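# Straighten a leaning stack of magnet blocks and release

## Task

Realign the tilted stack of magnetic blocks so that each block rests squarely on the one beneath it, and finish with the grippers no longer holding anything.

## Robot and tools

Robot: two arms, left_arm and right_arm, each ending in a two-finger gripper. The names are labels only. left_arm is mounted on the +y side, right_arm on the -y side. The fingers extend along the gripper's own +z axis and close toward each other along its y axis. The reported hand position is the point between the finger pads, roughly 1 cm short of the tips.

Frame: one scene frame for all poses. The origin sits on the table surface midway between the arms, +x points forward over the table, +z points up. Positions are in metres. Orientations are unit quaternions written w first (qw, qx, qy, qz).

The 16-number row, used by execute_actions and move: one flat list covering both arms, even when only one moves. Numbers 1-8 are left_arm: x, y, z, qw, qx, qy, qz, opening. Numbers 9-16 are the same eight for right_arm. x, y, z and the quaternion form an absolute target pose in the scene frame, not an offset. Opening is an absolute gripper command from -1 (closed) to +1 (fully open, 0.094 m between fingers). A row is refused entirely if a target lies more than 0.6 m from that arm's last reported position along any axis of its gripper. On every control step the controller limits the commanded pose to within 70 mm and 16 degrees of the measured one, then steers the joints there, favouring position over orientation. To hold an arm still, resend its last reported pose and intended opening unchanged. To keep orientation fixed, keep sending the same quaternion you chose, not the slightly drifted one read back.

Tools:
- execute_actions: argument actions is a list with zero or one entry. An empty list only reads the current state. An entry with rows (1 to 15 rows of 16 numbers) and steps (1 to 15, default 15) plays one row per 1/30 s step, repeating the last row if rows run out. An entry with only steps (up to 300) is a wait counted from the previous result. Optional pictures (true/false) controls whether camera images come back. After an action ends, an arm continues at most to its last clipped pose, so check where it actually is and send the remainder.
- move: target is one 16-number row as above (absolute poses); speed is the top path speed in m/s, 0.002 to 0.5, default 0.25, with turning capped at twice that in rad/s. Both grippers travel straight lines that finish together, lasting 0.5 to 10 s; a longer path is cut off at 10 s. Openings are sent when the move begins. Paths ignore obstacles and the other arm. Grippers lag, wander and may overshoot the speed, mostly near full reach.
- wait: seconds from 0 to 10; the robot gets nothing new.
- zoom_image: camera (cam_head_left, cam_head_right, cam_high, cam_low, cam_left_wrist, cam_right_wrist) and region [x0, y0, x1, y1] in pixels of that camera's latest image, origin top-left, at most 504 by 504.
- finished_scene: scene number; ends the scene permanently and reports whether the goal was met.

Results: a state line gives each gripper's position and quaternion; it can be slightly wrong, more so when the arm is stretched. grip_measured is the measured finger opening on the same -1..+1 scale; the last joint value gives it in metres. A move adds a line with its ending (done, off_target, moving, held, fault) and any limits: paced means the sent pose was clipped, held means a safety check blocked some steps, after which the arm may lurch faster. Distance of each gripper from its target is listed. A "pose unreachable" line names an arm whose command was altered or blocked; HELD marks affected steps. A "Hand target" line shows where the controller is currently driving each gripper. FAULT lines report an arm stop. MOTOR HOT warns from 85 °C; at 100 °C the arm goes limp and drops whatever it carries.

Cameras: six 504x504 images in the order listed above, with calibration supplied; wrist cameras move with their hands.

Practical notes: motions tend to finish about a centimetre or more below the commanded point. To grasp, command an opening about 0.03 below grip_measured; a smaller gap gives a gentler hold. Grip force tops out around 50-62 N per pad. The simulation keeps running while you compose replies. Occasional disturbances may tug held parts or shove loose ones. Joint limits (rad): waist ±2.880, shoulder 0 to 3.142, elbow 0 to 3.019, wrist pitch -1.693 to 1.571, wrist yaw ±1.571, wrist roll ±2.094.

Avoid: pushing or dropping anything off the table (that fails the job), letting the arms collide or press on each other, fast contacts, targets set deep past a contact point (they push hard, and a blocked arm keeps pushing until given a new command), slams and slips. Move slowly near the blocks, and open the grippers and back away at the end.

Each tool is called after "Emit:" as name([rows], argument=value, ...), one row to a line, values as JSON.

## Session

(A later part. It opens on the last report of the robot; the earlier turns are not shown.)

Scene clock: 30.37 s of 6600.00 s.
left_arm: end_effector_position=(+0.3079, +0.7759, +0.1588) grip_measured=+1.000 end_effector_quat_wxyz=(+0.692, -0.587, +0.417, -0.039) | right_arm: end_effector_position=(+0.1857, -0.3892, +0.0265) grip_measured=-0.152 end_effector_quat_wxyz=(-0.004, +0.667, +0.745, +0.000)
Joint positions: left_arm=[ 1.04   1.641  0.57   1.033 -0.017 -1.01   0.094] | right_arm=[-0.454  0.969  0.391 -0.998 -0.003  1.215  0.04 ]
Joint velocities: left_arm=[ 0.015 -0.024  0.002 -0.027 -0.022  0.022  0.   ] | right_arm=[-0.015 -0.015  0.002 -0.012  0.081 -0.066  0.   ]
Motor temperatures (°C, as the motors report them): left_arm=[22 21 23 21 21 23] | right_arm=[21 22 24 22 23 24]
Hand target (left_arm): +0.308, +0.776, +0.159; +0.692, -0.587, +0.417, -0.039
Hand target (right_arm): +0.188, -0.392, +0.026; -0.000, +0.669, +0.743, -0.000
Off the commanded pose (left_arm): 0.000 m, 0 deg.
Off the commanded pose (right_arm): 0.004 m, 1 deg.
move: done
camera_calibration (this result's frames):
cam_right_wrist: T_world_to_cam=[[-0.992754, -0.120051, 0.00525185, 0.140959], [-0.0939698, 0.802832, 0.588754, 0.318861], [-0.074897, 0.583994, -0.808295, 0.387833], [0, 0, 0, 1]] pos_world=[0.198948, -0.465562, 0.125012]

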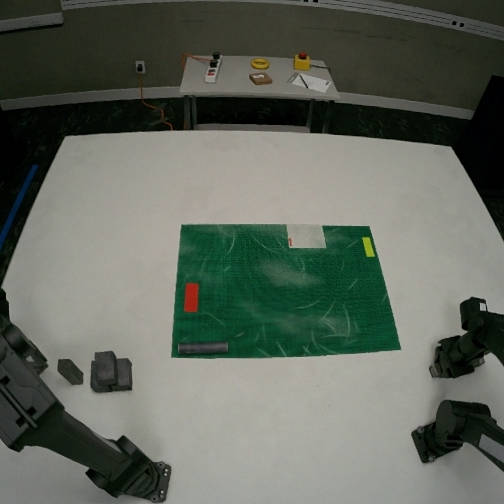

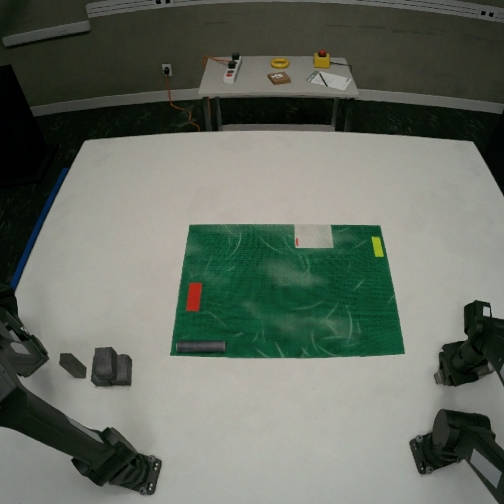

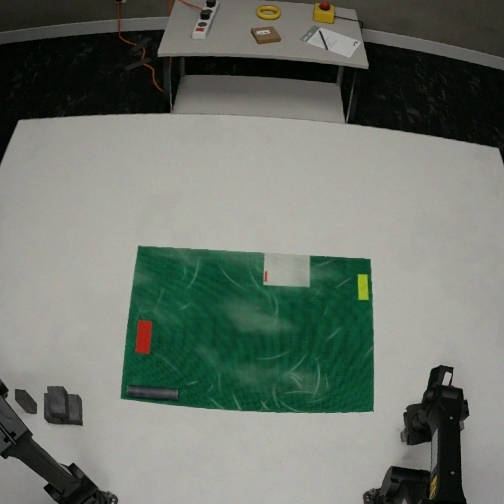

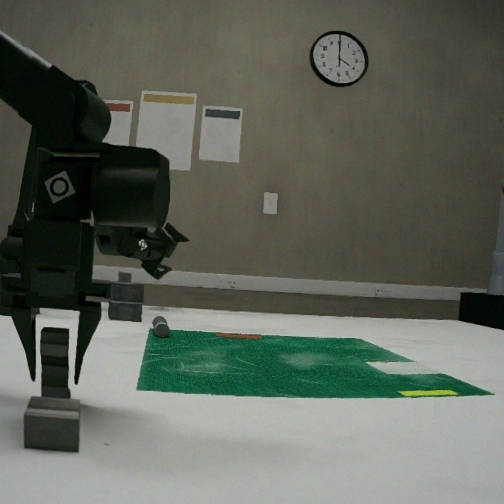

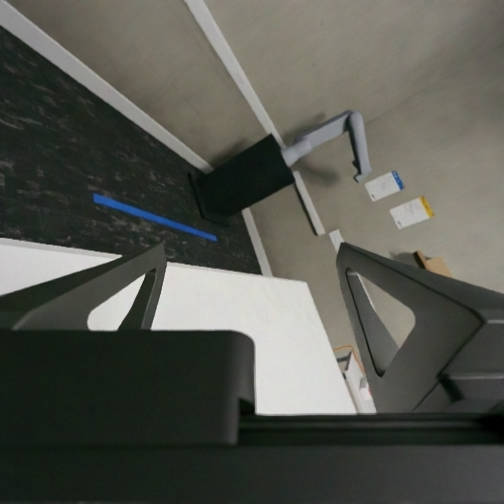

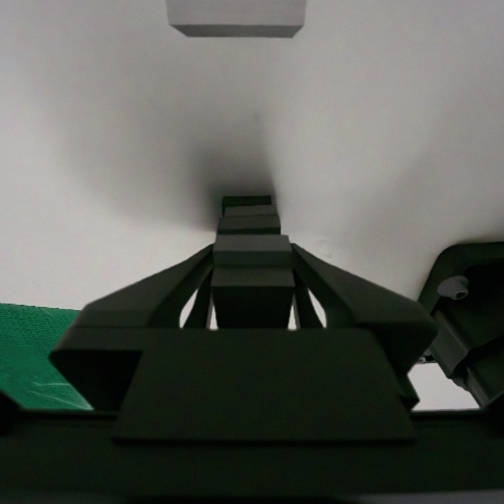

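Emit:
execute_actions([
  {"rows":[[0.3079,0.7759,0.1588,0.692,-0.587,0.417,-0.039,1,0.188,-0.392,0.026,0,0.669,0.743,0,-0.25],[0.3079,0.7759,0.1588,0.692,-0.587,0.417,-0.039,1,0.188,-0.392,0.026,0,0.669,0.743,0,-0.32],[0.3079,0.7759,0.1588,0.692,-0.587,0.417,-0.039,1,0.188,-0.392,0.026,0,0.669,0.743,0,-0.36],[0.3079,0.7759,0.1588,0.692,-0.587,0.417,-0.039,1,0.188,-0.392,0.026,0,0.669,0.743,0,-0.39],[0.3079,0.7759,0.1588,0.692,-0.587,0.417,-0.039,1,0.188,-0.392,0.026,0,0.669,0.743,0,-0.41],[0.3079,0.7759,0.1588,0.692,-0.587,0.417,-0.039,1,0.188,-0.392,0.026,0,0.669,0.743,0,-0.43],[0.3079,0.7759,0.1588,0.692,-0.587,0.417,-0.039,1,0.188,-0.392,0.026,0,0.669,0.743,0,-0.45],[0.3079,0.7759,0.1588,0.692,-0.587,0.417,-0.039,1,0.188,-0.392,0.026,0,0.669,0.743,0,-0.47],[0.3079,0.7759,0.1588,0.692,-0.587,0.417,-0.039,1,0.188,-0.392,0.026,0,0.669,0.743,0,-0.49],[0.3079,0.7759,0.1588,0.692,-0.587,0.417,-0.039,1,0.188,-0.392,0.026,0,0.669,0.743,0,-0.49],[0.3079,0.7759,0.1588,0.692,-0.587,0.417,-0.039,1,0.188,-0.392,0.026,0,0.669,0.743,0,-0.49],[0.3079,0.7759,0.1588,0.692,-0.587,0.417,-0.039,1,0.188,-0.392,0.026,0,0.669,0.743,0,-0.2]],"steps":15},
], pictures=false)

Emit:
move(target=[0.3079,0.7759,0.1588,0.692,-0.587,0.417,-0.039,1,0.1885,-0.392,0.0105,0,0.669,0.743,0,-0.2], speed=0.04)

Emit:
execute_actions([
  {"rows":[[0.3079,0.7759,0.1588,0.692,-0.587,0.417,-0.039,1,0.1885,-0.392,0.0105,0,0.669,0.743,0,-0.27],[0.3079,0.7759,0.1588,0.692,-0.587,0.417,-0.039,1,0.1885,-0.392,0.0105,0,0.669,0.743,0,-0.32],[0.3079,0.7759,0.1588,0.692,-0.587,0.417,-0.039,1,0.1885,-0.392,0.0105,0,0.669,0.743,0,-0.35],[0.3079,0.7759,0.1588,0.692,-0.587,0.417,-0.039,1,0.1885,-0.392,0.0105,0,0.669,0.743,0,-0.37],[0.3079,0.7759,0.1588,0.692,-0.587,0.417,-0.039,1,0.1885,-0.392,0.0105,0,0.669,0.743,0,-0.39],[0.3079,0.7759,0.1588,0.692,-0.587,0.417,-0.039,1,0.1885,-0.392,0.0105,0,0.669,0.743,0,-0.41],[0.3079,0.7759,0.1588,0.692,-0.587,0.417,-0.039,1,0.1885,-0.392,0.0105,0,0.669,0.743,0,-0.43],[0.3079,0.7759,0.1588,0.692,-0.587,0.417,-0.039,1,0.1885,-0.392,0.0105,0,0.669,0.743,0,-0.45],[0.3079,0.7759,0.1588,0.692,-0.587,0.417,-0.039,1,0.1885,-0.392,0.0105,0,0.669,0.743,0,-0.47],[0.3079,0.7759,0.1588,0.692,-0.587,0.417,-0.039,1,0.1885,-0.392,0.0105,0,0.669,0.743,0,-0.49]],"steps":13},
], pictures=false)

Emit:
execute_actions([
  {"rows":[[0.3079,0.7759,0.1588,0.692,-0.587,0.417,-0.039,1,0.1885,-0.392,0.0105,0,0.669,0.743,0,1]],"steps":12},
])

Scene clock: 34.47 s of 6600.00 s.
left_arm: end_effector_position=(+0.3079, +0.7759, +0.1588) grip_measured=+1.000 end_effector_quat_wxyz=(+0.692, -0.587, +0.417, -0.039) | right_arm: end_effector_position=(+0.1861, -0.3895, +0.0264) grip_measured=-0.204 end_effector_quat_wxyz=(-0.002, +0.667, +0.745, +0.000)
Joint positions: left_arm=[ 1.04   1.641  0.57   1.033 -0.017 -1.01   0.094] | right_arm=[-0.454  0.969  0.39  -0.996 -0.003  1.215  0.037]
Joint velocities: left_arm=[-0.005  0.015 -0.012 -0.007  0.037 -0.066  0.   ] | right_arm=[ 0.015  0.005  0.012  0.002  0.007 -0.051  0.002]
Motor temperatures (°C, as the motors report them): left_arm=[22 21 23 21 21 23] | right_arm=[21 22 24 22 23 24]
Hand target (left_arm): +0.308, +0.776, +0.159; +0.692, -0.587, +0.417, -0.039
Hand target (right_arm): +0.188, -0.392, +0.026; +0.000, +0.669, +0.743, +0.000
Off the commanded pose (left_arm): 0.000 m, 0 deg.
Off the commanded pose (right_arm): 0.003 m, 0 deg.
Steps of this call (steps 1 to 90: nothing new was sent; then 0.60 s passed at rest; steps 91 to 105: all 15 steps of this action). Readings (end_effector_position):
91: left_arm (+0.3079, +0.7759, +0.1588) | right_arm (+0.1858, -0.3893, +0.0265)
92: left_arm (+0.3079, +0.7759, +0.1588) | right_arm (+0.1859, -0.3893, +0.0265)
94: left_arm (+0.3079, +0.7759, +0.1588) | right_arm (+0.1860, -0.3893, +0.0265)
98: left_arm (+0.3079, +0.7759, +0.1588) | right_arm (+0.1858, -0.3894, +0.0264)
105: the state above

Scene clock: 35.43 s of 6600.00 s.
left_arm: end_effector_position=(+0.3079, +0.7759, +0.1588) grip_measured=+1.000 end_effector_quat_wxyz=(+0.692, -0.587, +0.417, -0.039) | right_arm: end_effector_position=(+0.1865, -0.3896, +0.0112) grip_measured=-0.202 end_effector_quat_wxyz=(-0.003, +0.667, +0.745, +0.000)
Joint positions: left_arm=[ 1.04   1.641  0.57   1.033 -0.017 -1.01   0.094] | right_arm=[-0.454  1.015  0.365 -0.926 -0.003  1.215  0.037]
Joint velocities: left_arm=[ 0.005 -0.005 -0.002  0.002 -0.037  0.022  0.   ] | right_arm=[-0.005 -0.024  0.002  0.007  0.022 -0.066 -0.001]
Motor temperatures (°C, as the motors report them): left_arm=[22 21 23 21 21 23] | right_arm=[21 22 24 22 23 24]
Hand target (left_arm): +0.308, +0.776, +0.159; +0.692, -0.587, +0.417, -0.039
Hand target (right_arm): +0.188, -0.392, +0.011; +0.000, +0.669, +0.743, +0.000
Off the commanded pose (left_arm): 0.000 m, 0 deg.
Off the commanded pose (right_arm): 0.003 m, 0 deg.
move: done
camera_calibration (this result's frames):
cam_right_wrist: T_world_to_cam=[[-0.992758, -0.12005, 0.00445489, 0.141827], [-0.0945178, 0.80343, 0.58785, 0.328551], [-0.0741508, 0.583171, -0.808958, 0.375295], [0, 0, 0, 1]] pos_world=[0.199682, -0.465803, 0.109828]

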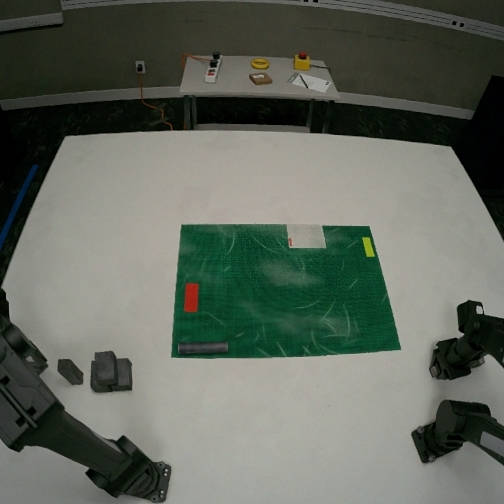

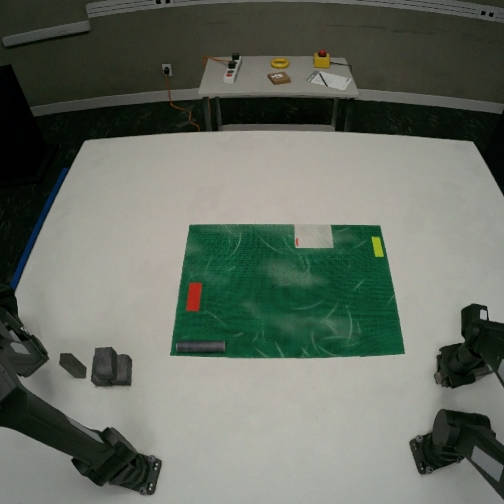

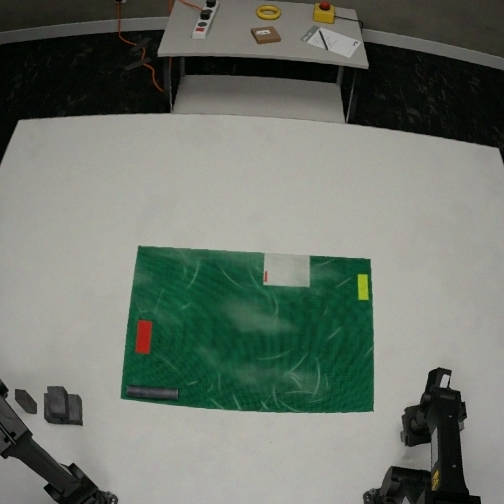

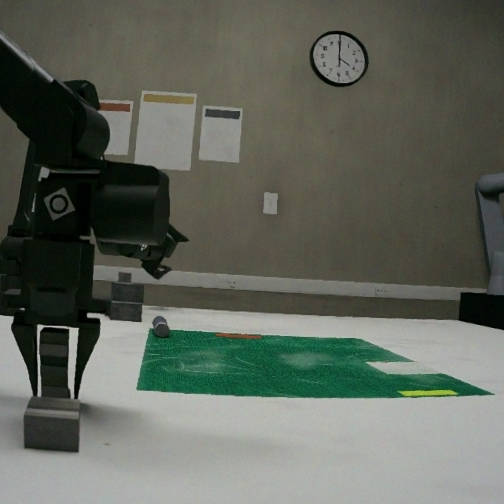

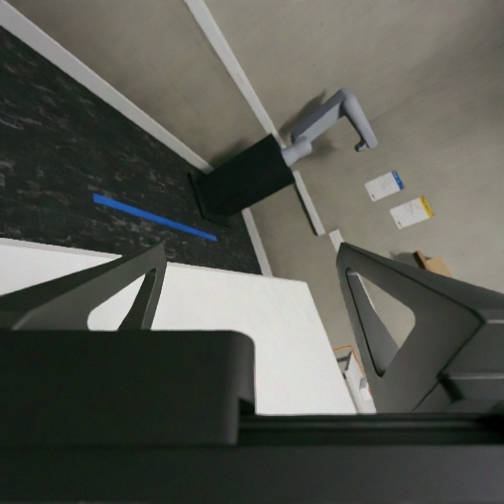

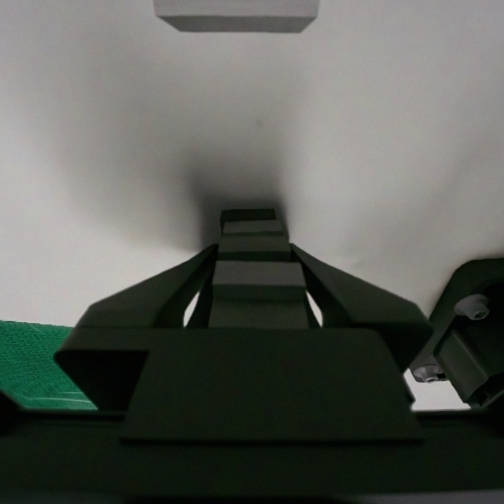

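Scene clock: 35.87 s of 6600.00 s.
left_arm: end_effector_position=(+0.3079, +0.7759, +0.1588) grip_measured=+1.000 end_effector_quat_wxyz=(+0.692, -0.587, +0.417, -0.039) | right_arm: end_effector_position=(+0.1880, -0.3898, +0.0112) grip_measured=-0.449 end_effector_quat_wxyz=(-0.000, +0.667, +0.745, +0.002)
Joint positions: left_arm=[ 1.04   1.641  0.57   1.033 -0.017 -1.01   0.094] | right_arm=[-0.454  1.015  0.365 -0.92  -0.003  1.215  0.026]
Joint velocities: left_arm=[-0.005 -0.005 -0.022 -0.007  0.007  0.007  0.   ] | right_arm=[-0.015 -0.015 -0.002 -0.007  0.051 -0.066 -0.   ]
Motor temperatures (°C, as the motors report them): left_arm=[22 21 23 21 21 23] | right_arm=[21 22 24 22 23 24]
Hand target (left_arm): +0.308, +0.776, +0.159; +0.692, -0.587, +0.417, -0.039
Hand target (right_arm): +0.188, -0.392, +0.011; -0.000, +0.669, +0.743, +0.000
Off the commanded pose (left_arm): 0.000 m, 0 deg.
Off the commanded pose (right_arm): 0.002 m, 0 deg.
Steps of this call (steps 1 to 13: all 13 steps of this action). Readings (end_effector_position):
1: left_arm (+0.3079, +0.7759, +0.1588) | right_arm (+0.1865, -0.3896, +0.0112)
2: left_arm (+0.3079, +0.7759, +0.1588) | right_arm (+0.1866, -0.3896, +0.0112)
4: left_arm (+0.3079, +0.7759, +0.1588) | right_arm (+0.1867, -0.3897, +0.0112)
8: left_arm (+0.3079, +0.7759, +0.1588) | right_arm (+0.1880, -0.3898, +0.0112)
13: the state above

Scene clock: 36.27 s of 6600.00 s.
left_arm: end_effector_position=(+0.3079, +0.7759, +0.1588) grip_measured=+1.000 end_effector_quat_wxyz=(+0.692, -0.587, +0.417, -0.039) | right_arm: end_effector_position=(+0.1878, -0.3899, +0.0110) grip_measured=+1.000 end_effector_quat_wxyz=(-0.000, +0.667, +0.745, +0.002)
Joint positions: left_arm=[ 1.04   1.641  0.57   1.033 -0.017 -1.01   0.094] | right_arm=[-0.454  1.015  0.365 -0.92  -0.003  1.215  0.094]
Joint velocities: left_arm=[ 0.005 -0.015 -0.027  0.007 -0.051  0.022  0.   ] | right_arm=[-0.005 -0.024 -0.002  0.002 -0.022 -0.022  0.   ]
Motor temperatures (°C, as the motors report them): left_arm=[22 21 23 21 21 23] | right_arm=[21 22 24 22 23 24]
Hand target (left_arm): +0.308, +0.776, +0.159; +0.692, -0.587, +0.417, -0.039
Hand target (right_arm): +0.188, -0.392, +0.011; +0.000, +0.669, +0.743, -0.000
Off the commanded pose (left_arm): 0.000 m, 0 deg.
Off the commanded pose (right_arm): 0.002 m, 0 deg.
Steps of this call (steps 1 to 12: all 12 steps of this action). Readings (end_effector_position):
1: left_arm (+0.3079, +0.7759, +0.1588) | right_arm (+0.1880, -0.3898, +0.0112)
2: left_arm (+0.3079, +0.7759, +0.1588) | right_arm (+0.1880, -0.3899, +0.0112)
4: left_arm (+0.3079, +0.7759, +0.1588) | right_arm (+0.1878, -0.3899, +0.0110)
8: left_arm (+0.3079, +0.7759, +0.1588) | right_arm (+0.1878, -0.3899, +0.0110)
12: the state above
camera_calibration (this result's frames):
cam_right_wrist: T_world_to_cam=[[-0.992768, -0.120048, -0.00102684, 0.143192], [-0.0978314, 0.804025, 0.586491, 0.329869], [-0.0695815, 0.58235, -0.809955, 0.374236], [0, 0, 0, 1]] pos_world=[0.200467, -0.46597, 0.109796]

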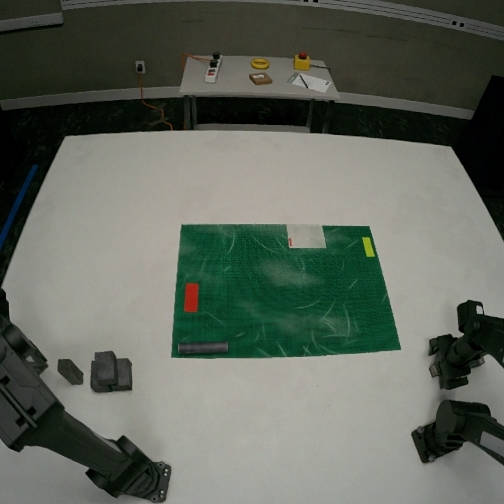

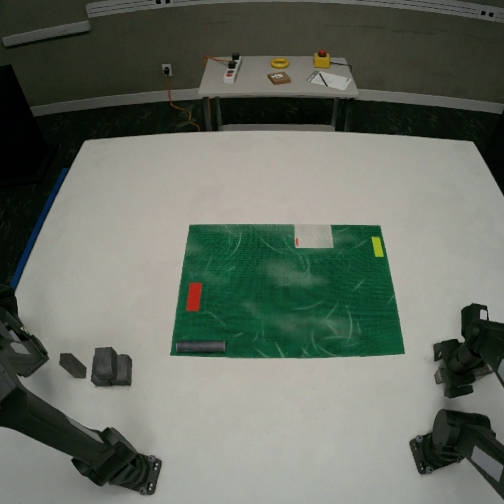

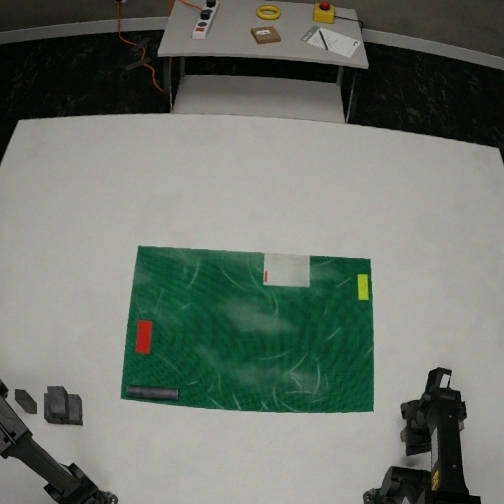

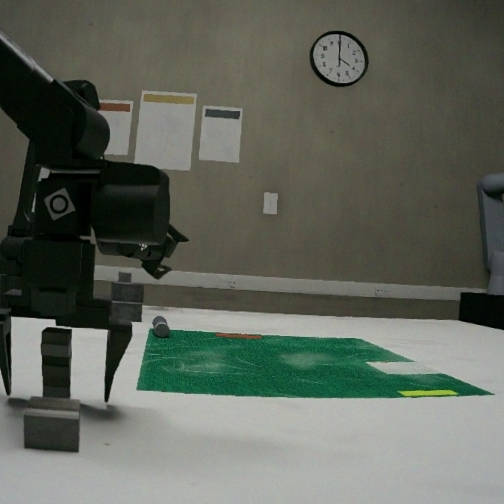

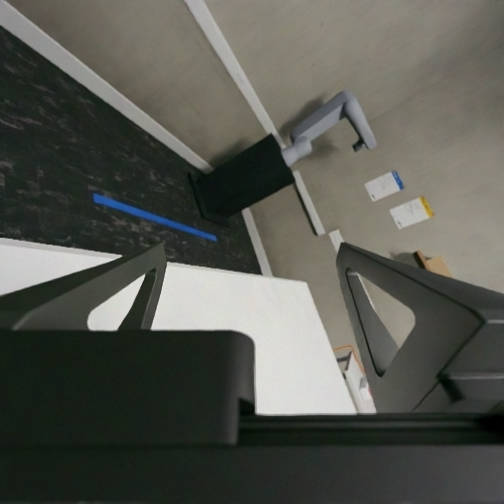

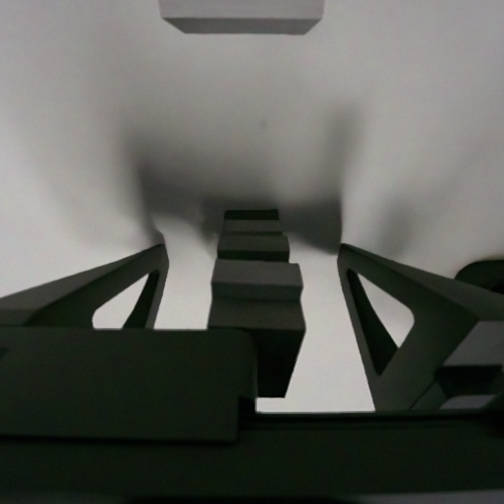

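Emit:
move(target=[0.3079,0.7759,0.1588,0.692,-0.587,0.417,-0.039,1,0.203,-0.395,0.075,0,0.669,0.743,0,1], speed=0.1)

Emit:
move(target=[0.3079,0.7759,0.1588,0.692,-0.587,0.417,-0.039,1,0.190,-0.392,0.043,0,-0.062,0.998,0,1], speed=0.5)

Emit:
zoom_image(camera="cam_right_wrist", region=[130, 140, 380, 390])

Scene clock: 38.37 s of 6600.00 s.
left_arm: end_effector_position=(+0.3079, +0.7759, +0.1588) grip_measured=+1.000 end_effector_quat_wxyz=(+0.692, -0.587, +0.417, -0.039) | right_arm: end_effector_position=(+0.1854, -0.3893, +0.0562) grip_measured=+1.000 end_effector_quat_wxyz=(-0.022, +0.667, +0.745, -0.010)
Joint positions: left_arm=[ 1.04   1.641  0.57   1.033 -0.017 -1.01   0.094] | right_arm=[-0.454  0.942  0.466 -1.144 -0.003  1.215  0.094]
Joint velocities: left_arm=[-0.015  0.005 -0.012  0.007  0.007  0.037  0.   ] | right_arm=[-0.005  0.005  0.007 -0.007  0.022 -0.007  0.   ]
Motor temperatures (°C, as the motors report them): left_arm=[22 21 23 21 21 23] | right_arm=[21 22 24 22 23 24]
Hand target (left_arm): +0.308, +0.776, +0.159; +0.692, -0.587, +0.417, -0.039
Hand target (right_arm): +0.203, -0.395, +0.074; -0.000, +0.669, +0.743, -0.000
Off the commanded pose (left_arm): 0.000 m, 0 deg.
Off the commanded pose (right_arm): 0.026 m, 3 deg.
move: off_target (right_arm)
camera_calibration (this result's frames):
cam_right_wrist: T_world_to_cam=[[-0.991703, -0.120314, 0.0452845, 0.138018], [-0.069277, 0.796904, 0.600121, 0.29381], [-0.10829, 0.592004, -0.798626, 0.420626], [0, 0, 0, 1]] pos_world=[0.202777, -0.466546, 0.153351]

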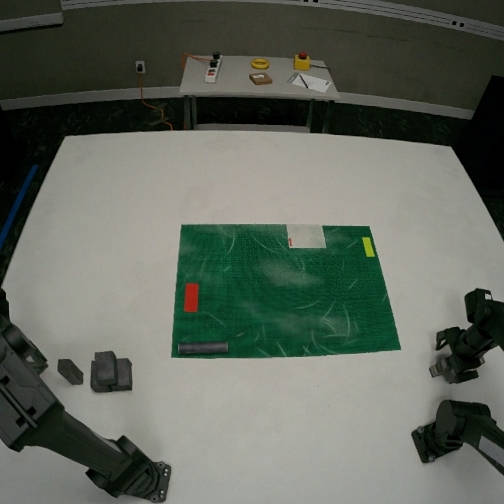

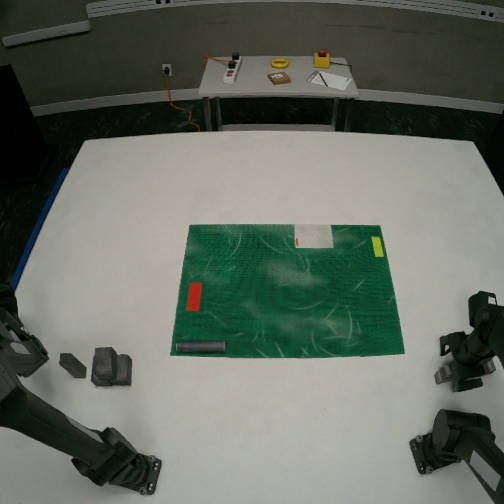

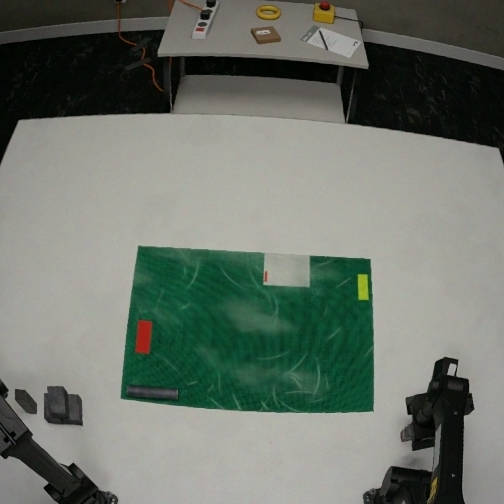

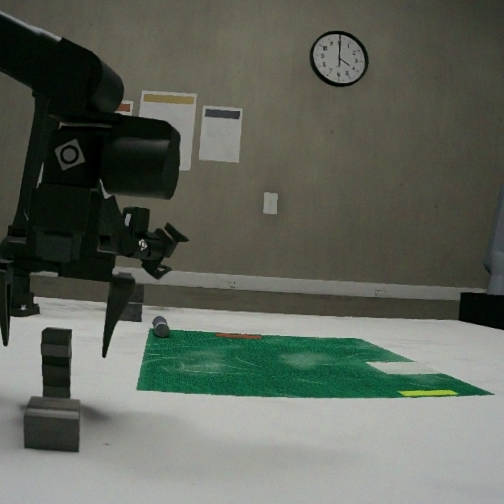

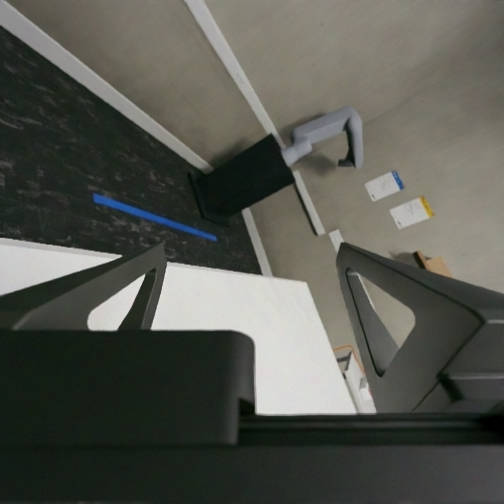

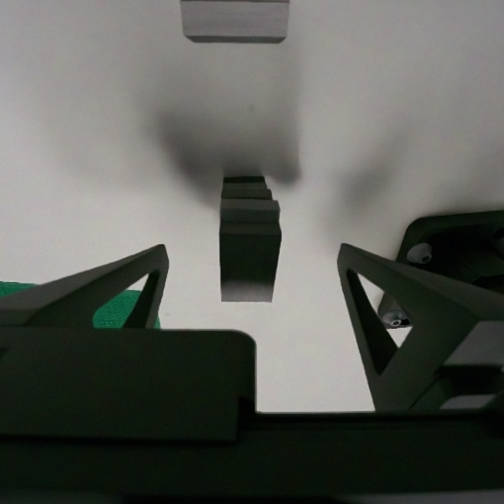

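Scene clock: 40.70 s of 6600.00 s.
left_arm: end_effector_position=(+0.3079, +0.7759, +0.1588) grip_measured=+1.000 end_effector_quat_wxyz=(+0.692, -0.587, +0.417, -0.039) | right_arm: end_effector_position=(+0.1874, -0.3903, +0.0426) grip_measured=+1.000 end_effector_quat_wxyz=(-0.006, -0.060, +0.998, +0.000)
Joint positions: left_arm=[ 1.04   1.641  0.57   1.033 -0.017 -1.01   0.094] | right_arm=[-0.451  0.942  0.426 -1.066  0.003 -0.361  0.094]
Joint velocities: left_arm=[-0.005 -0.015 -0.017  0.007  0.051 -0.007  0.   ] | right_arm=[-0.015 -0.005 -0.002 -0.007  0.007 -0.11   0.   ]
Motor temperatures (°C, as the motors report them): left_arm=[22 21 23 21 21 23] | right_arm=[21 22 24 22 23 24]
Hand target (left_arm): +0.308, +0.776, +0.159; +0.692, -0.587, +0.417, -0.039
Hand target (right_arm): +0.190, -0.392, +0.043; +0.000, -0.062, +0.998, +0.000
Off the commanded pose (left_arm): 0.000 m, 0 deg.
Off the commanded pose (right_arm): 0.003 m, 1 deg.
move: done
camera_calibration (this result's frames):
cam_right_wrist: T_world_to_cam=[[0.128891, -0.991659, -0.000258946, -0.407619], [-0.798219, -0.103903, 0.593339, 0.088267], [-0.588417, -0.0762693, -0.804953, 0.240009], [0, 0, 0, 1]] pos_world=[0.26422, -0.376743, 0.140718]

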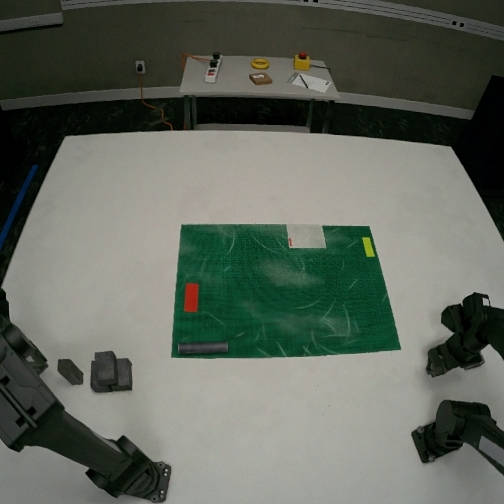

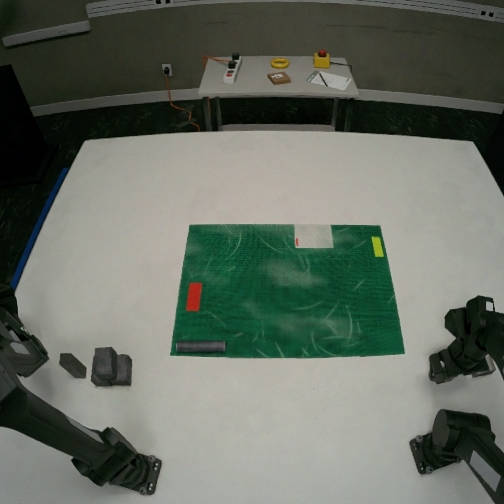

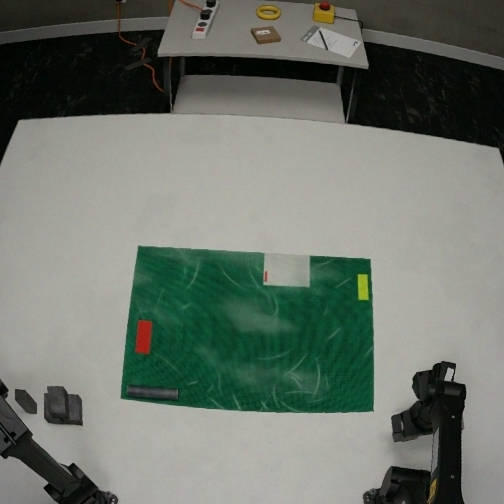

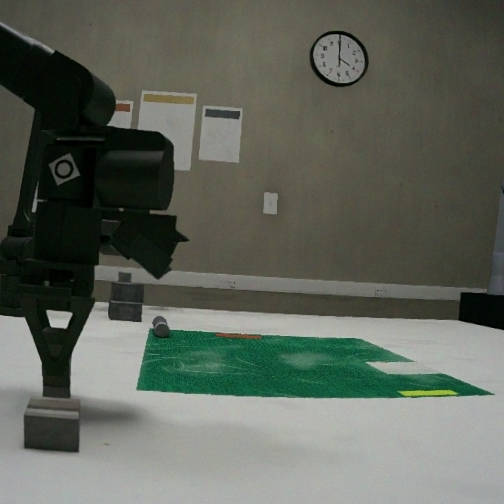

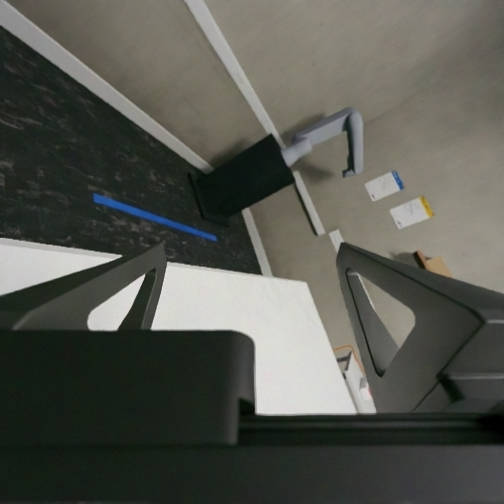

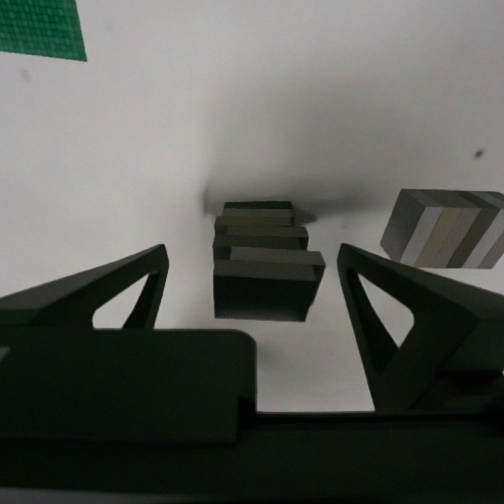

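Region (130, 140, 380, 390) of cam_right_wrist's 504x504 image, scaled by 2.016, with more detail than that image has.

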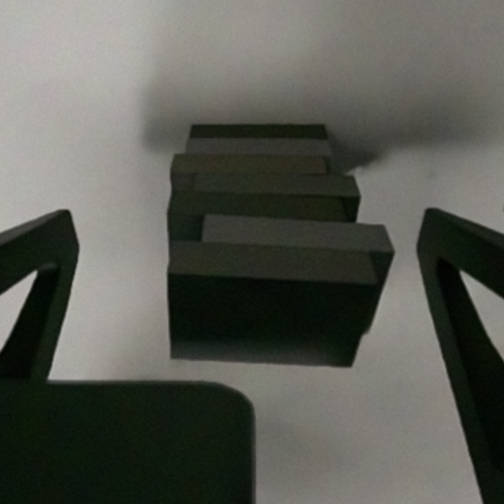

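Emit:
move(target=[0.3079,0.7759,0.1588,0.692,-0.587,0.417,-0.039,1,0.1905,-0.397,0.042,0,-0.05,0.9987,0,0.35], speed=0.03)

Emit:
zoom_image(camera="cam_right_wrist", region=[130, 140, 380, 390])

Scene clock: 42.17 s of 6600.00 s.
left_arm: end_effector_position=(+0.3079, +0.7759, +0.1588) grip_measured=+1.000 end_effector_quat_wxyz=(+0.692, -0.587, +0.417, -0.039) | right_arm: end_effector_position=(+0.1879, -0.3952, +0.0423) grip_measured=+0.352 end_effector_quat_wxyz=(-0.003, -0.049, +0.999, -0.001)
Joint positions: left_arm=[ 1.04   1.641  0.57   1.033 -0.017 -1.01   0.094] | right_arm=[-0.476  0.944  0.426 -1.058  0.003 -0.365  0.064]
Joint velocities: left_arm=[-0.005  0.005  0.002  0.002 -0.007 -0.066  0.   ] | right_arm=[-0.015  0.015 -0.002  0.002 -0.007  0.007 -0.   ]
Motor temperatures (°C, as the motors report them): left_arm=[22 21 23 21 21 23] | right_arm=[21 22 24 22 23 24]
Hand target (left_arm): +0.308, +0.776, +0.159; +0.692, -0.587, +0.417, -0.039
Hand target (right_arm): +0.190, -0.397, +0.042; +0.000, -0.050, +0.999, +0.000
Off the commanded pose (left_arm): 0.000 m, 0 deg.
Off the commanded pose (right_arm): 0.003 m, 0 deg.
move: done
camera_calibration (this result's frames):
cam_right_wrist: T_world_to_cam=[[0.107674, -0.994185, 0.0017917, -0.409657], [-0.803519, -0.0859629, 0.589039, 0.0965853], [-0.58546, -0.0648641, -0.808102, 0.243728], [0, 0, 0, 1]] pos_world=[0.264411, -0.383163, 0.140799]

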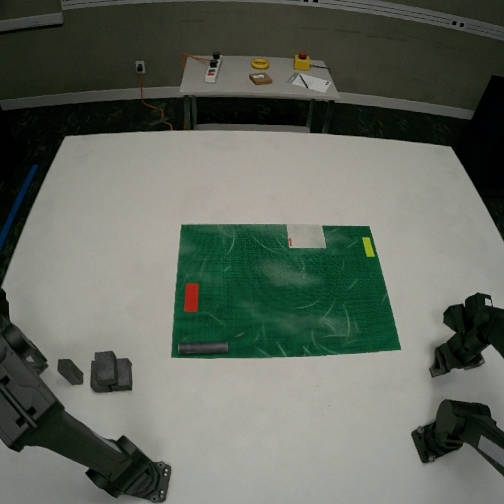

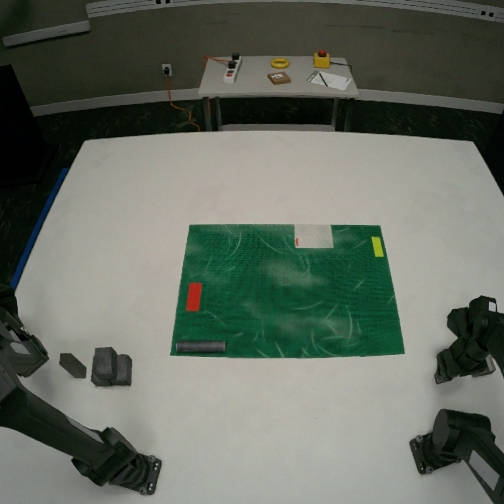

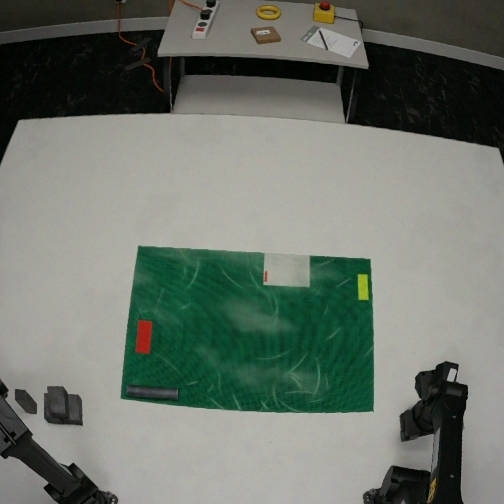

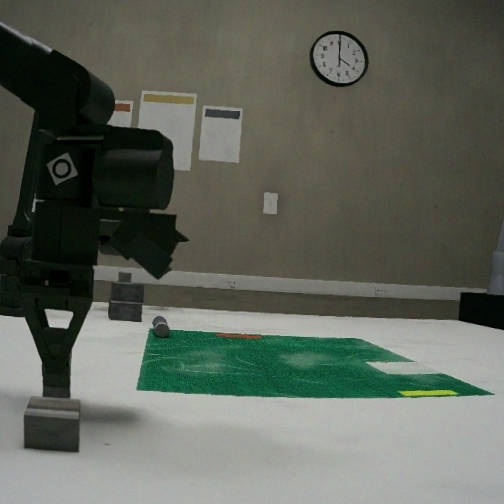

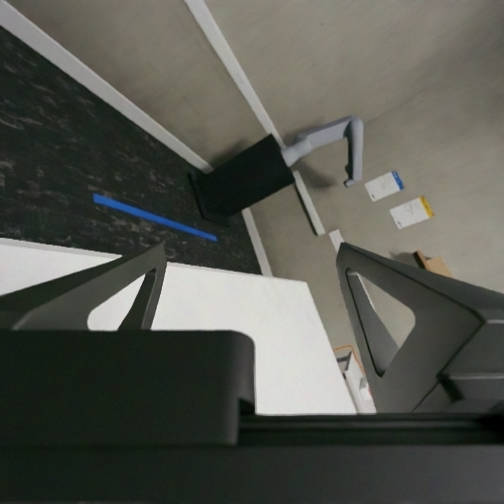

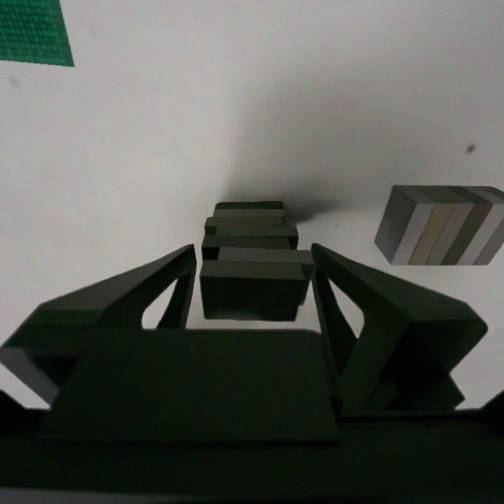

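Region (130, 140, 380, 390) of cam_right_wrist's 504x504 image, scaled by 2.016, with more detail than that image has.

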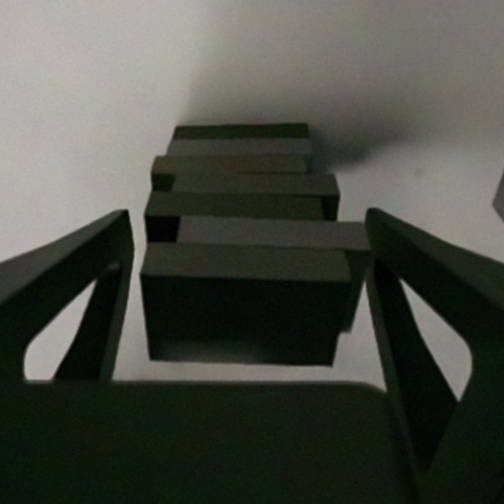

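Emit:
execute_actions([
  {"rows":[[0.3079,0.7759,0.1588,0.692,-0.587,0.417,-0.039,1,0.1905,-0.397,0.042,0,-0.05,0.9987,0,0.25],[0.3079,0.7759,0.1588,0.692,-0.587,0.417,-0.039,1,0.1905,-0.397,0.042,0,-0.05,0.9987,0,0.18],[0.3079,0.7759,0.1588,0.692,-0.587,0.417,-0.039,1,0.1905,-0.397,0.042,0,-0.05,0.9987,0,0.14],[0.3079,0.7759,0.1588,0.692,-0.587,0.417,-0.039,1,0.1905,-0.397,0.042,0,-0.05,0.9987,0,0.11],[0.3079,0.7759,0.1588,0.692,-0.587,0.417,-0.039,1,0.1905,-0.397,0.042,0,-0.05,0.9987,0,0.08],[0.3079,0.7759,0.1588,0.692,-0.587,0.417,-0.039,1,0.1905,-0.397,0.042,0,-0.05,0.9987,0,0.05],[0.3079,0.7759,0.1588,0.692,-0.587,0.417,-0.039,1,0.1905,-0.397,0.042,0,-0.05,0.9987,0,0.02],[0.3079,0.7759,0.1588,0.692,-0.587,0.417,-0.039,1,0.1905,-0.397,0.042,0,-0.05,0.9987,0,-0.01],[0.3079,0.7759,0.1588,0.692,-0.587,0.417,-0.039,1,0.1905,-0.397,0.042,0,-0.05,0.9987,0,-0.04],[0.3079,0.7759,0.1588,0.692,-0.587,0.417,-0.039,1,0.1905,-0.397,0.042,0,-0.05,0.9987,0,-0.07],[0.3079,0.7759,0.1588,0.692,-0.587,0.417,-0.039,1,0.1905,-0.397,0.042,0,-0.05,0.9987,0,-0.1],[0.3079,0.7759,0.1588,0.692,-0.587,0.417,-0.039,1,0.1905,-0.397,0.042,0,-0.05,0.9987,0,-0.12],[0.3079,0.7759,0.1588,0.692,-0.587,0.417,-0.039,1,0.1905,-0.397,0.042,0,-0.05,0.9987,0,-0.14],[0.3079,0.7759,0.1588,0.692,-0.587,0.417,-0.039,1,0.1905,-0.397,0.042,0,-0.05,0.9987,0,-0.18]],"steps":15},
], pictures=false)

Emit:
execute_actions([
  {"rows":[[0.3079,0.7759,0.1588,0.692,-0.587,0.417,-0.039,1,0.1905,-0.397,0.042,0,-0.05,0.9987,0,-0.18]],"steps":4},
], pictures=false)

Emit:
execute_actions([
  {"rows":[[0.3079,0.7759,0.1588,0.692,-0.587,0.417,-0.039,1,0.1905,-0.397,0.042,0,-0.05,0.9987,0,0.3]],"steps":6},
], pictures=false)

Emit:
move(target=[0.3079,0.7759,0.1588,0.692,-0.587,0.417,-0.039,1,0.1905,-0.397,0.026,0,-0.05,0.9987,0,0.3], speed=0.04)

Emit:
zoom_image(camera="cam_right_wrist", region=[130, 140, 380, 390])

Scene clock: 45.43 s of 6600.00 s.
left_arm: end_effector_position=(+0.3079, +0.7759, +0.1588) grip_measured=+1.000 end_effector_quat_wxyz=(+0.692, -0.587, +0.417, -0.039) | right_arm: end_effector_position=(+0.1885, -0.3954, +0.0422) grip_measured=-0.123 end_effector_quat_wxyz=(-0.001, -0.048, +0.999, -0.000)
Joint positions: left_arm=[ 1.04   1.641  0.57   1.033 -0.017 -1.01   0.094] | right_arm=[-0.478  0.945  0.426 -1.055  0.001 -0.366  0.041]
Joint velocities: left_arm=[ 0.005 -0.005 -0.007 -0.027 -0.051 -0.022  0.   ] | right_arm=[-0.015 -0.005 -0.002 -0.017  0.007 -0.081 -0.   ]
Motor temperatures (°C, as the motors report them): left_arm=[22 21 23 21 21 23] | right_arm=[21 22 24 22 23 24]
Hand target (left_arm): +0.308, +0.776, +0.159; +0.692, -0.587, +0.417, -0.039
Hand target (right_arm): +0.190, -0.397, +0.042; -0.000, -0.050, +0.999, -0.000
Off the commanded pose (left_arm): 0.000 m, 0 deg.
Off the commanded pose (right_arm): 0.003 m, 0 deg.
Steps of this call (steps 1 to 83: nothing new was sent; steps 84 to 98: all 15 steps of this action). Readings (end_effector_position):
84: left_arm (+0.3079, +0.7759, +0.1588) | right_arm (+0.1879, -0.3952, +0.0423)
85: left_arm (+0.3079, +0.7759, +0.1588) | right_arm (+0.1879, -0.3952, +0.0423)
87: left_arm (+0.3079, +0.7759, +0.1588) | right_arm (+0.1879, -0.3952, +0.0423)
91: left_arm (+0.3079, +0.7759, +0.1588) | right_arm (+0.1883, -0.3947, +0.0423)
98: the state above

Scene clock: 45.57 s of 6600.00 s.
left_arm: end_effector_position=(+0.3079, +0.7759, +0.1588) grip_measured=+1.000 end_effector_quat_wxyz=(+0.692, -0.587, +0.417, -0.039) | right_arm: end_effector_position=(+0.1885, -0.3954, +0.0422) grip_measured=-0.123 end_effector_quat_wxyz=(-0.001, -0.049, +0.999, -0.000)
Joint positions: left_arm=[ 1.04   1.641  0.57   1.033 -0.017 -1.01   0.094] | right_arm=[-0.478  0.945  0.426 -1.055  0.001 -0.366  0.041]
Joint velocities: left_arm=[-0.015 -0.005 -0.012 -0.012  0.022 -0.125  0.   ] | right_arm=[-0.005 -0.005 -0.007 -0.017 -0.022  0.022 -0.001]
Motor temperatures (°C, as the motors report them): left_arm=[22 21 23 21 21 23] | right_arm=[21 22 24 22 23 24]
Hand target (left_arm): +0.308, +0.776, +0.159; +0.692, -0.587, +0.417, -0.039
Hand target (right_arm): +0.190, -0.397, +0.042; -0.000, -0.050, +0.999, -0.000
Off the commanded pose (left_arm): 0.000 m, 0 deg.
Off the commanded pose (right_arm): 0.003 m, 0 deg.
Steps of this call (steps 1 to 4: all 4 steps of this action). Readings (end_effector_position):
1: left_arm (+0.3079, +0.7759, +0.1588) | right_arm (+0.1885, -0.3954, +0.0422)
2: left_arm (+0.3079, +0.7759, +0.1588) | right_arm (+0.1885, -0.3954, +0.0422)
4: the state above

Scene clock: 45.77 s of 6600.00 s.
left_arm: end_effector_position=(+0.3079, +0.7759, +0.1588) grip_measured=+1.000 end_effector_quat_wxyz=(+0.692, -0.587, +0.417, -0.039) | right_arm: end_effector_position=(+0.1885, -0.3954, +0.0421) grip_measured=+0.298 end_effector_quat_wxyz=(-0.002, -0.049, +0.999, -0.000)
Joint positions: left_arm=[ 1.04   1.641  0.57   1.033 -0.017 -1.01   0.094] | right_arm=[-0.478  0.945  0.426 -1.055  0.001 -0.366  0.061]
Joint velocities: left_arm=[-0.015  0.005  0.002  0.002 -0.037 -0.007  0.   ] | right_arm=[-0.005 -0.005 -0.017  0.007  0.007  0.037  0.   ]
Motor temperatures (°C, as the motors report them): left_arm=[22 21 23 21 21 23] | right_arm=[21 22 24 22 23 24]
Hand target (left_arm): +0.308, +0.776, +0.159; +0.692, -0.587, +0.417, -0.039
Hand target (right_arm): +0.190, -0.397, +0.042; -0.000, -0.050, +0.999, +0.000
Off the commanded pose (left_arm): 0.000 m, 0 deg.
Off the commanded pose (right_arm): 0.003 m, 0 deg.
Steps of this call (steps 1 to 6: all 6 steps of this action). Readings (end_effector_position):
1: left_arm (+0.3079, +0.7759, +0.1588) | right_arm (+0.1885, -0.3954, +0.0422)
2: left_arm (+0.3079, +0.7759, +0.1588) | right_arm (+0.1885, -0.3954, +0.0421)
4: left_arm (+0.3079, +0.7759, +0.1588) | right_arm (+0.1885, -0.3954, +0.0421)
6: the state above

Scene clock: 46.73 s of 6600.00 s.
left_arm: end_effector_position=(+0.3079, +0.7759, +0.1588) grip_measured=+1.000 end_effector_quat_wxyz=(+0.692, -0.587, +0.417, -0.039) | right_arm: end_effector_position=(+0.1880, -0.3953, +0.0266) grip_measured=+0.298 end_effector_quat_wxyz=(-0.003, -0.049, +0.999, +0.000)
Joint positions: left_arm=[ 1.04   1.641  0.57   1.033 -0.017 -1.01   0.094] | right_arm=[-0.478  0.984  0.398 -0.991  0.001 -0.366  0.061]
Joint velocities: left_arm=[ 0.005 -0.005  0.007  0.022 -0.066 -0.037  0.   ] | right_arm=[-0.005 -0.005 -0.007  0.007 -0.007 -0.037 -0.   ]
Motor temperatures (°C, as the motors report them): left_arm=[22 22 23 21 21 23] | right_arm=[21 22 24 22 23 24]
Hand target (left_arm): +0.308, +0.776, +0.159; +0.692, -0.587, +0.417, -0.039
Hand target (right_arm): +0.190, -0.397, +0.026; +0.000, -0.050, +0.999, -0.000
Off the commanded pose (left_arm): 0.000 m, 0 deg.
Off the commanded pose (right_arm): 0.003 m, 0 deg.
move: done
camera_calibration (this result's frames):
cam_right_wrist: T_world_to_cam=[[0.106147, -0.99435, -0.000127136, -0.409518], [-0.803731, -0.0858738, 0.588763, 0.106055], [-0.585448, -0.0623934, -0.808306, 0.232079], [0, 0, 0, 1]] pos_world=[0.264579, -0.383617, 0.125097]

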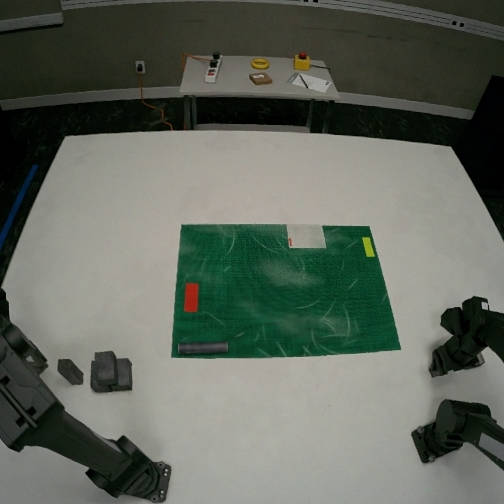

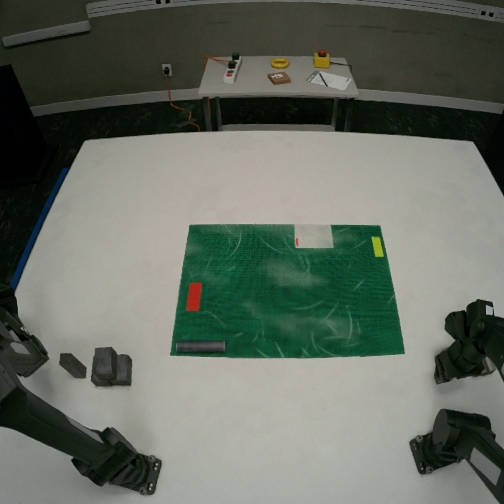

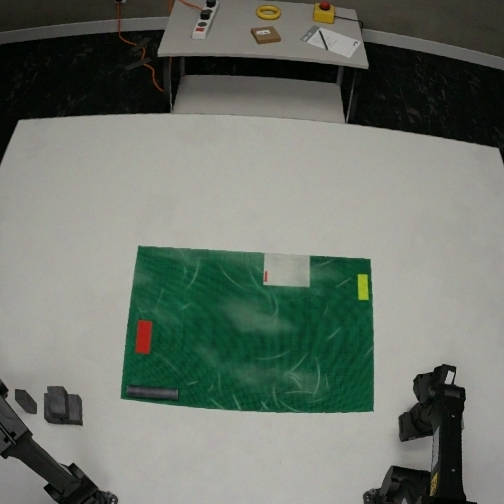

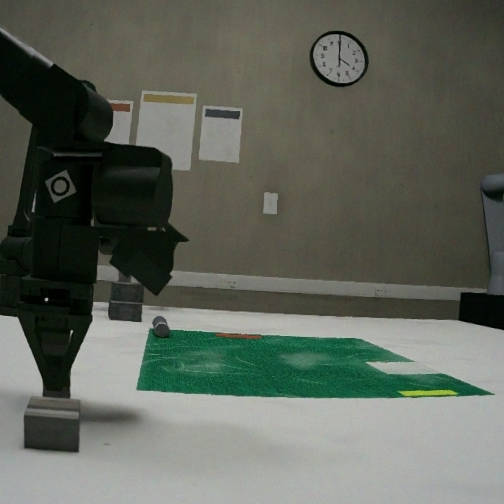

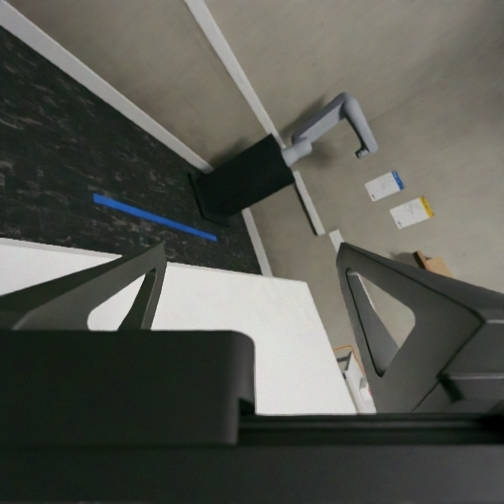

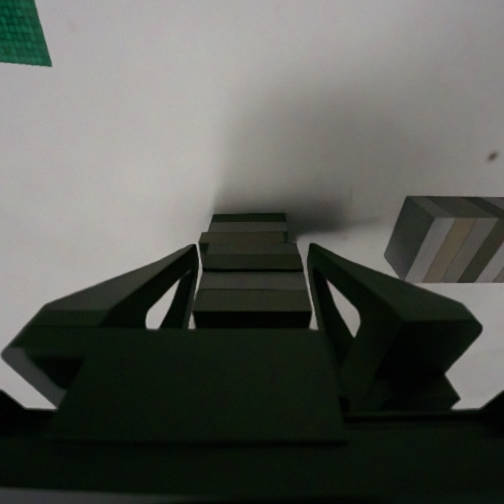

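Region (130, 140, 380, 390) of cam_right_wrist's 504x504 image, scaled by 2.016, with more detail than that image has.

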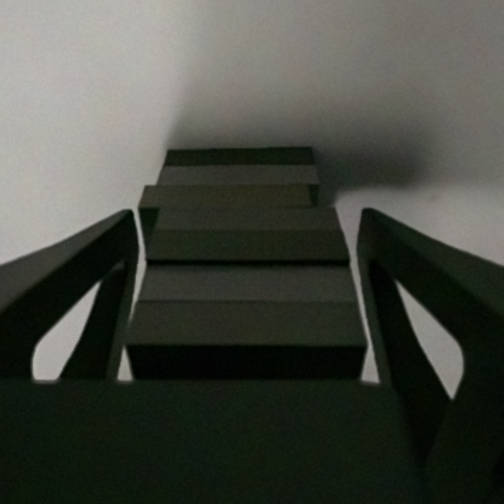

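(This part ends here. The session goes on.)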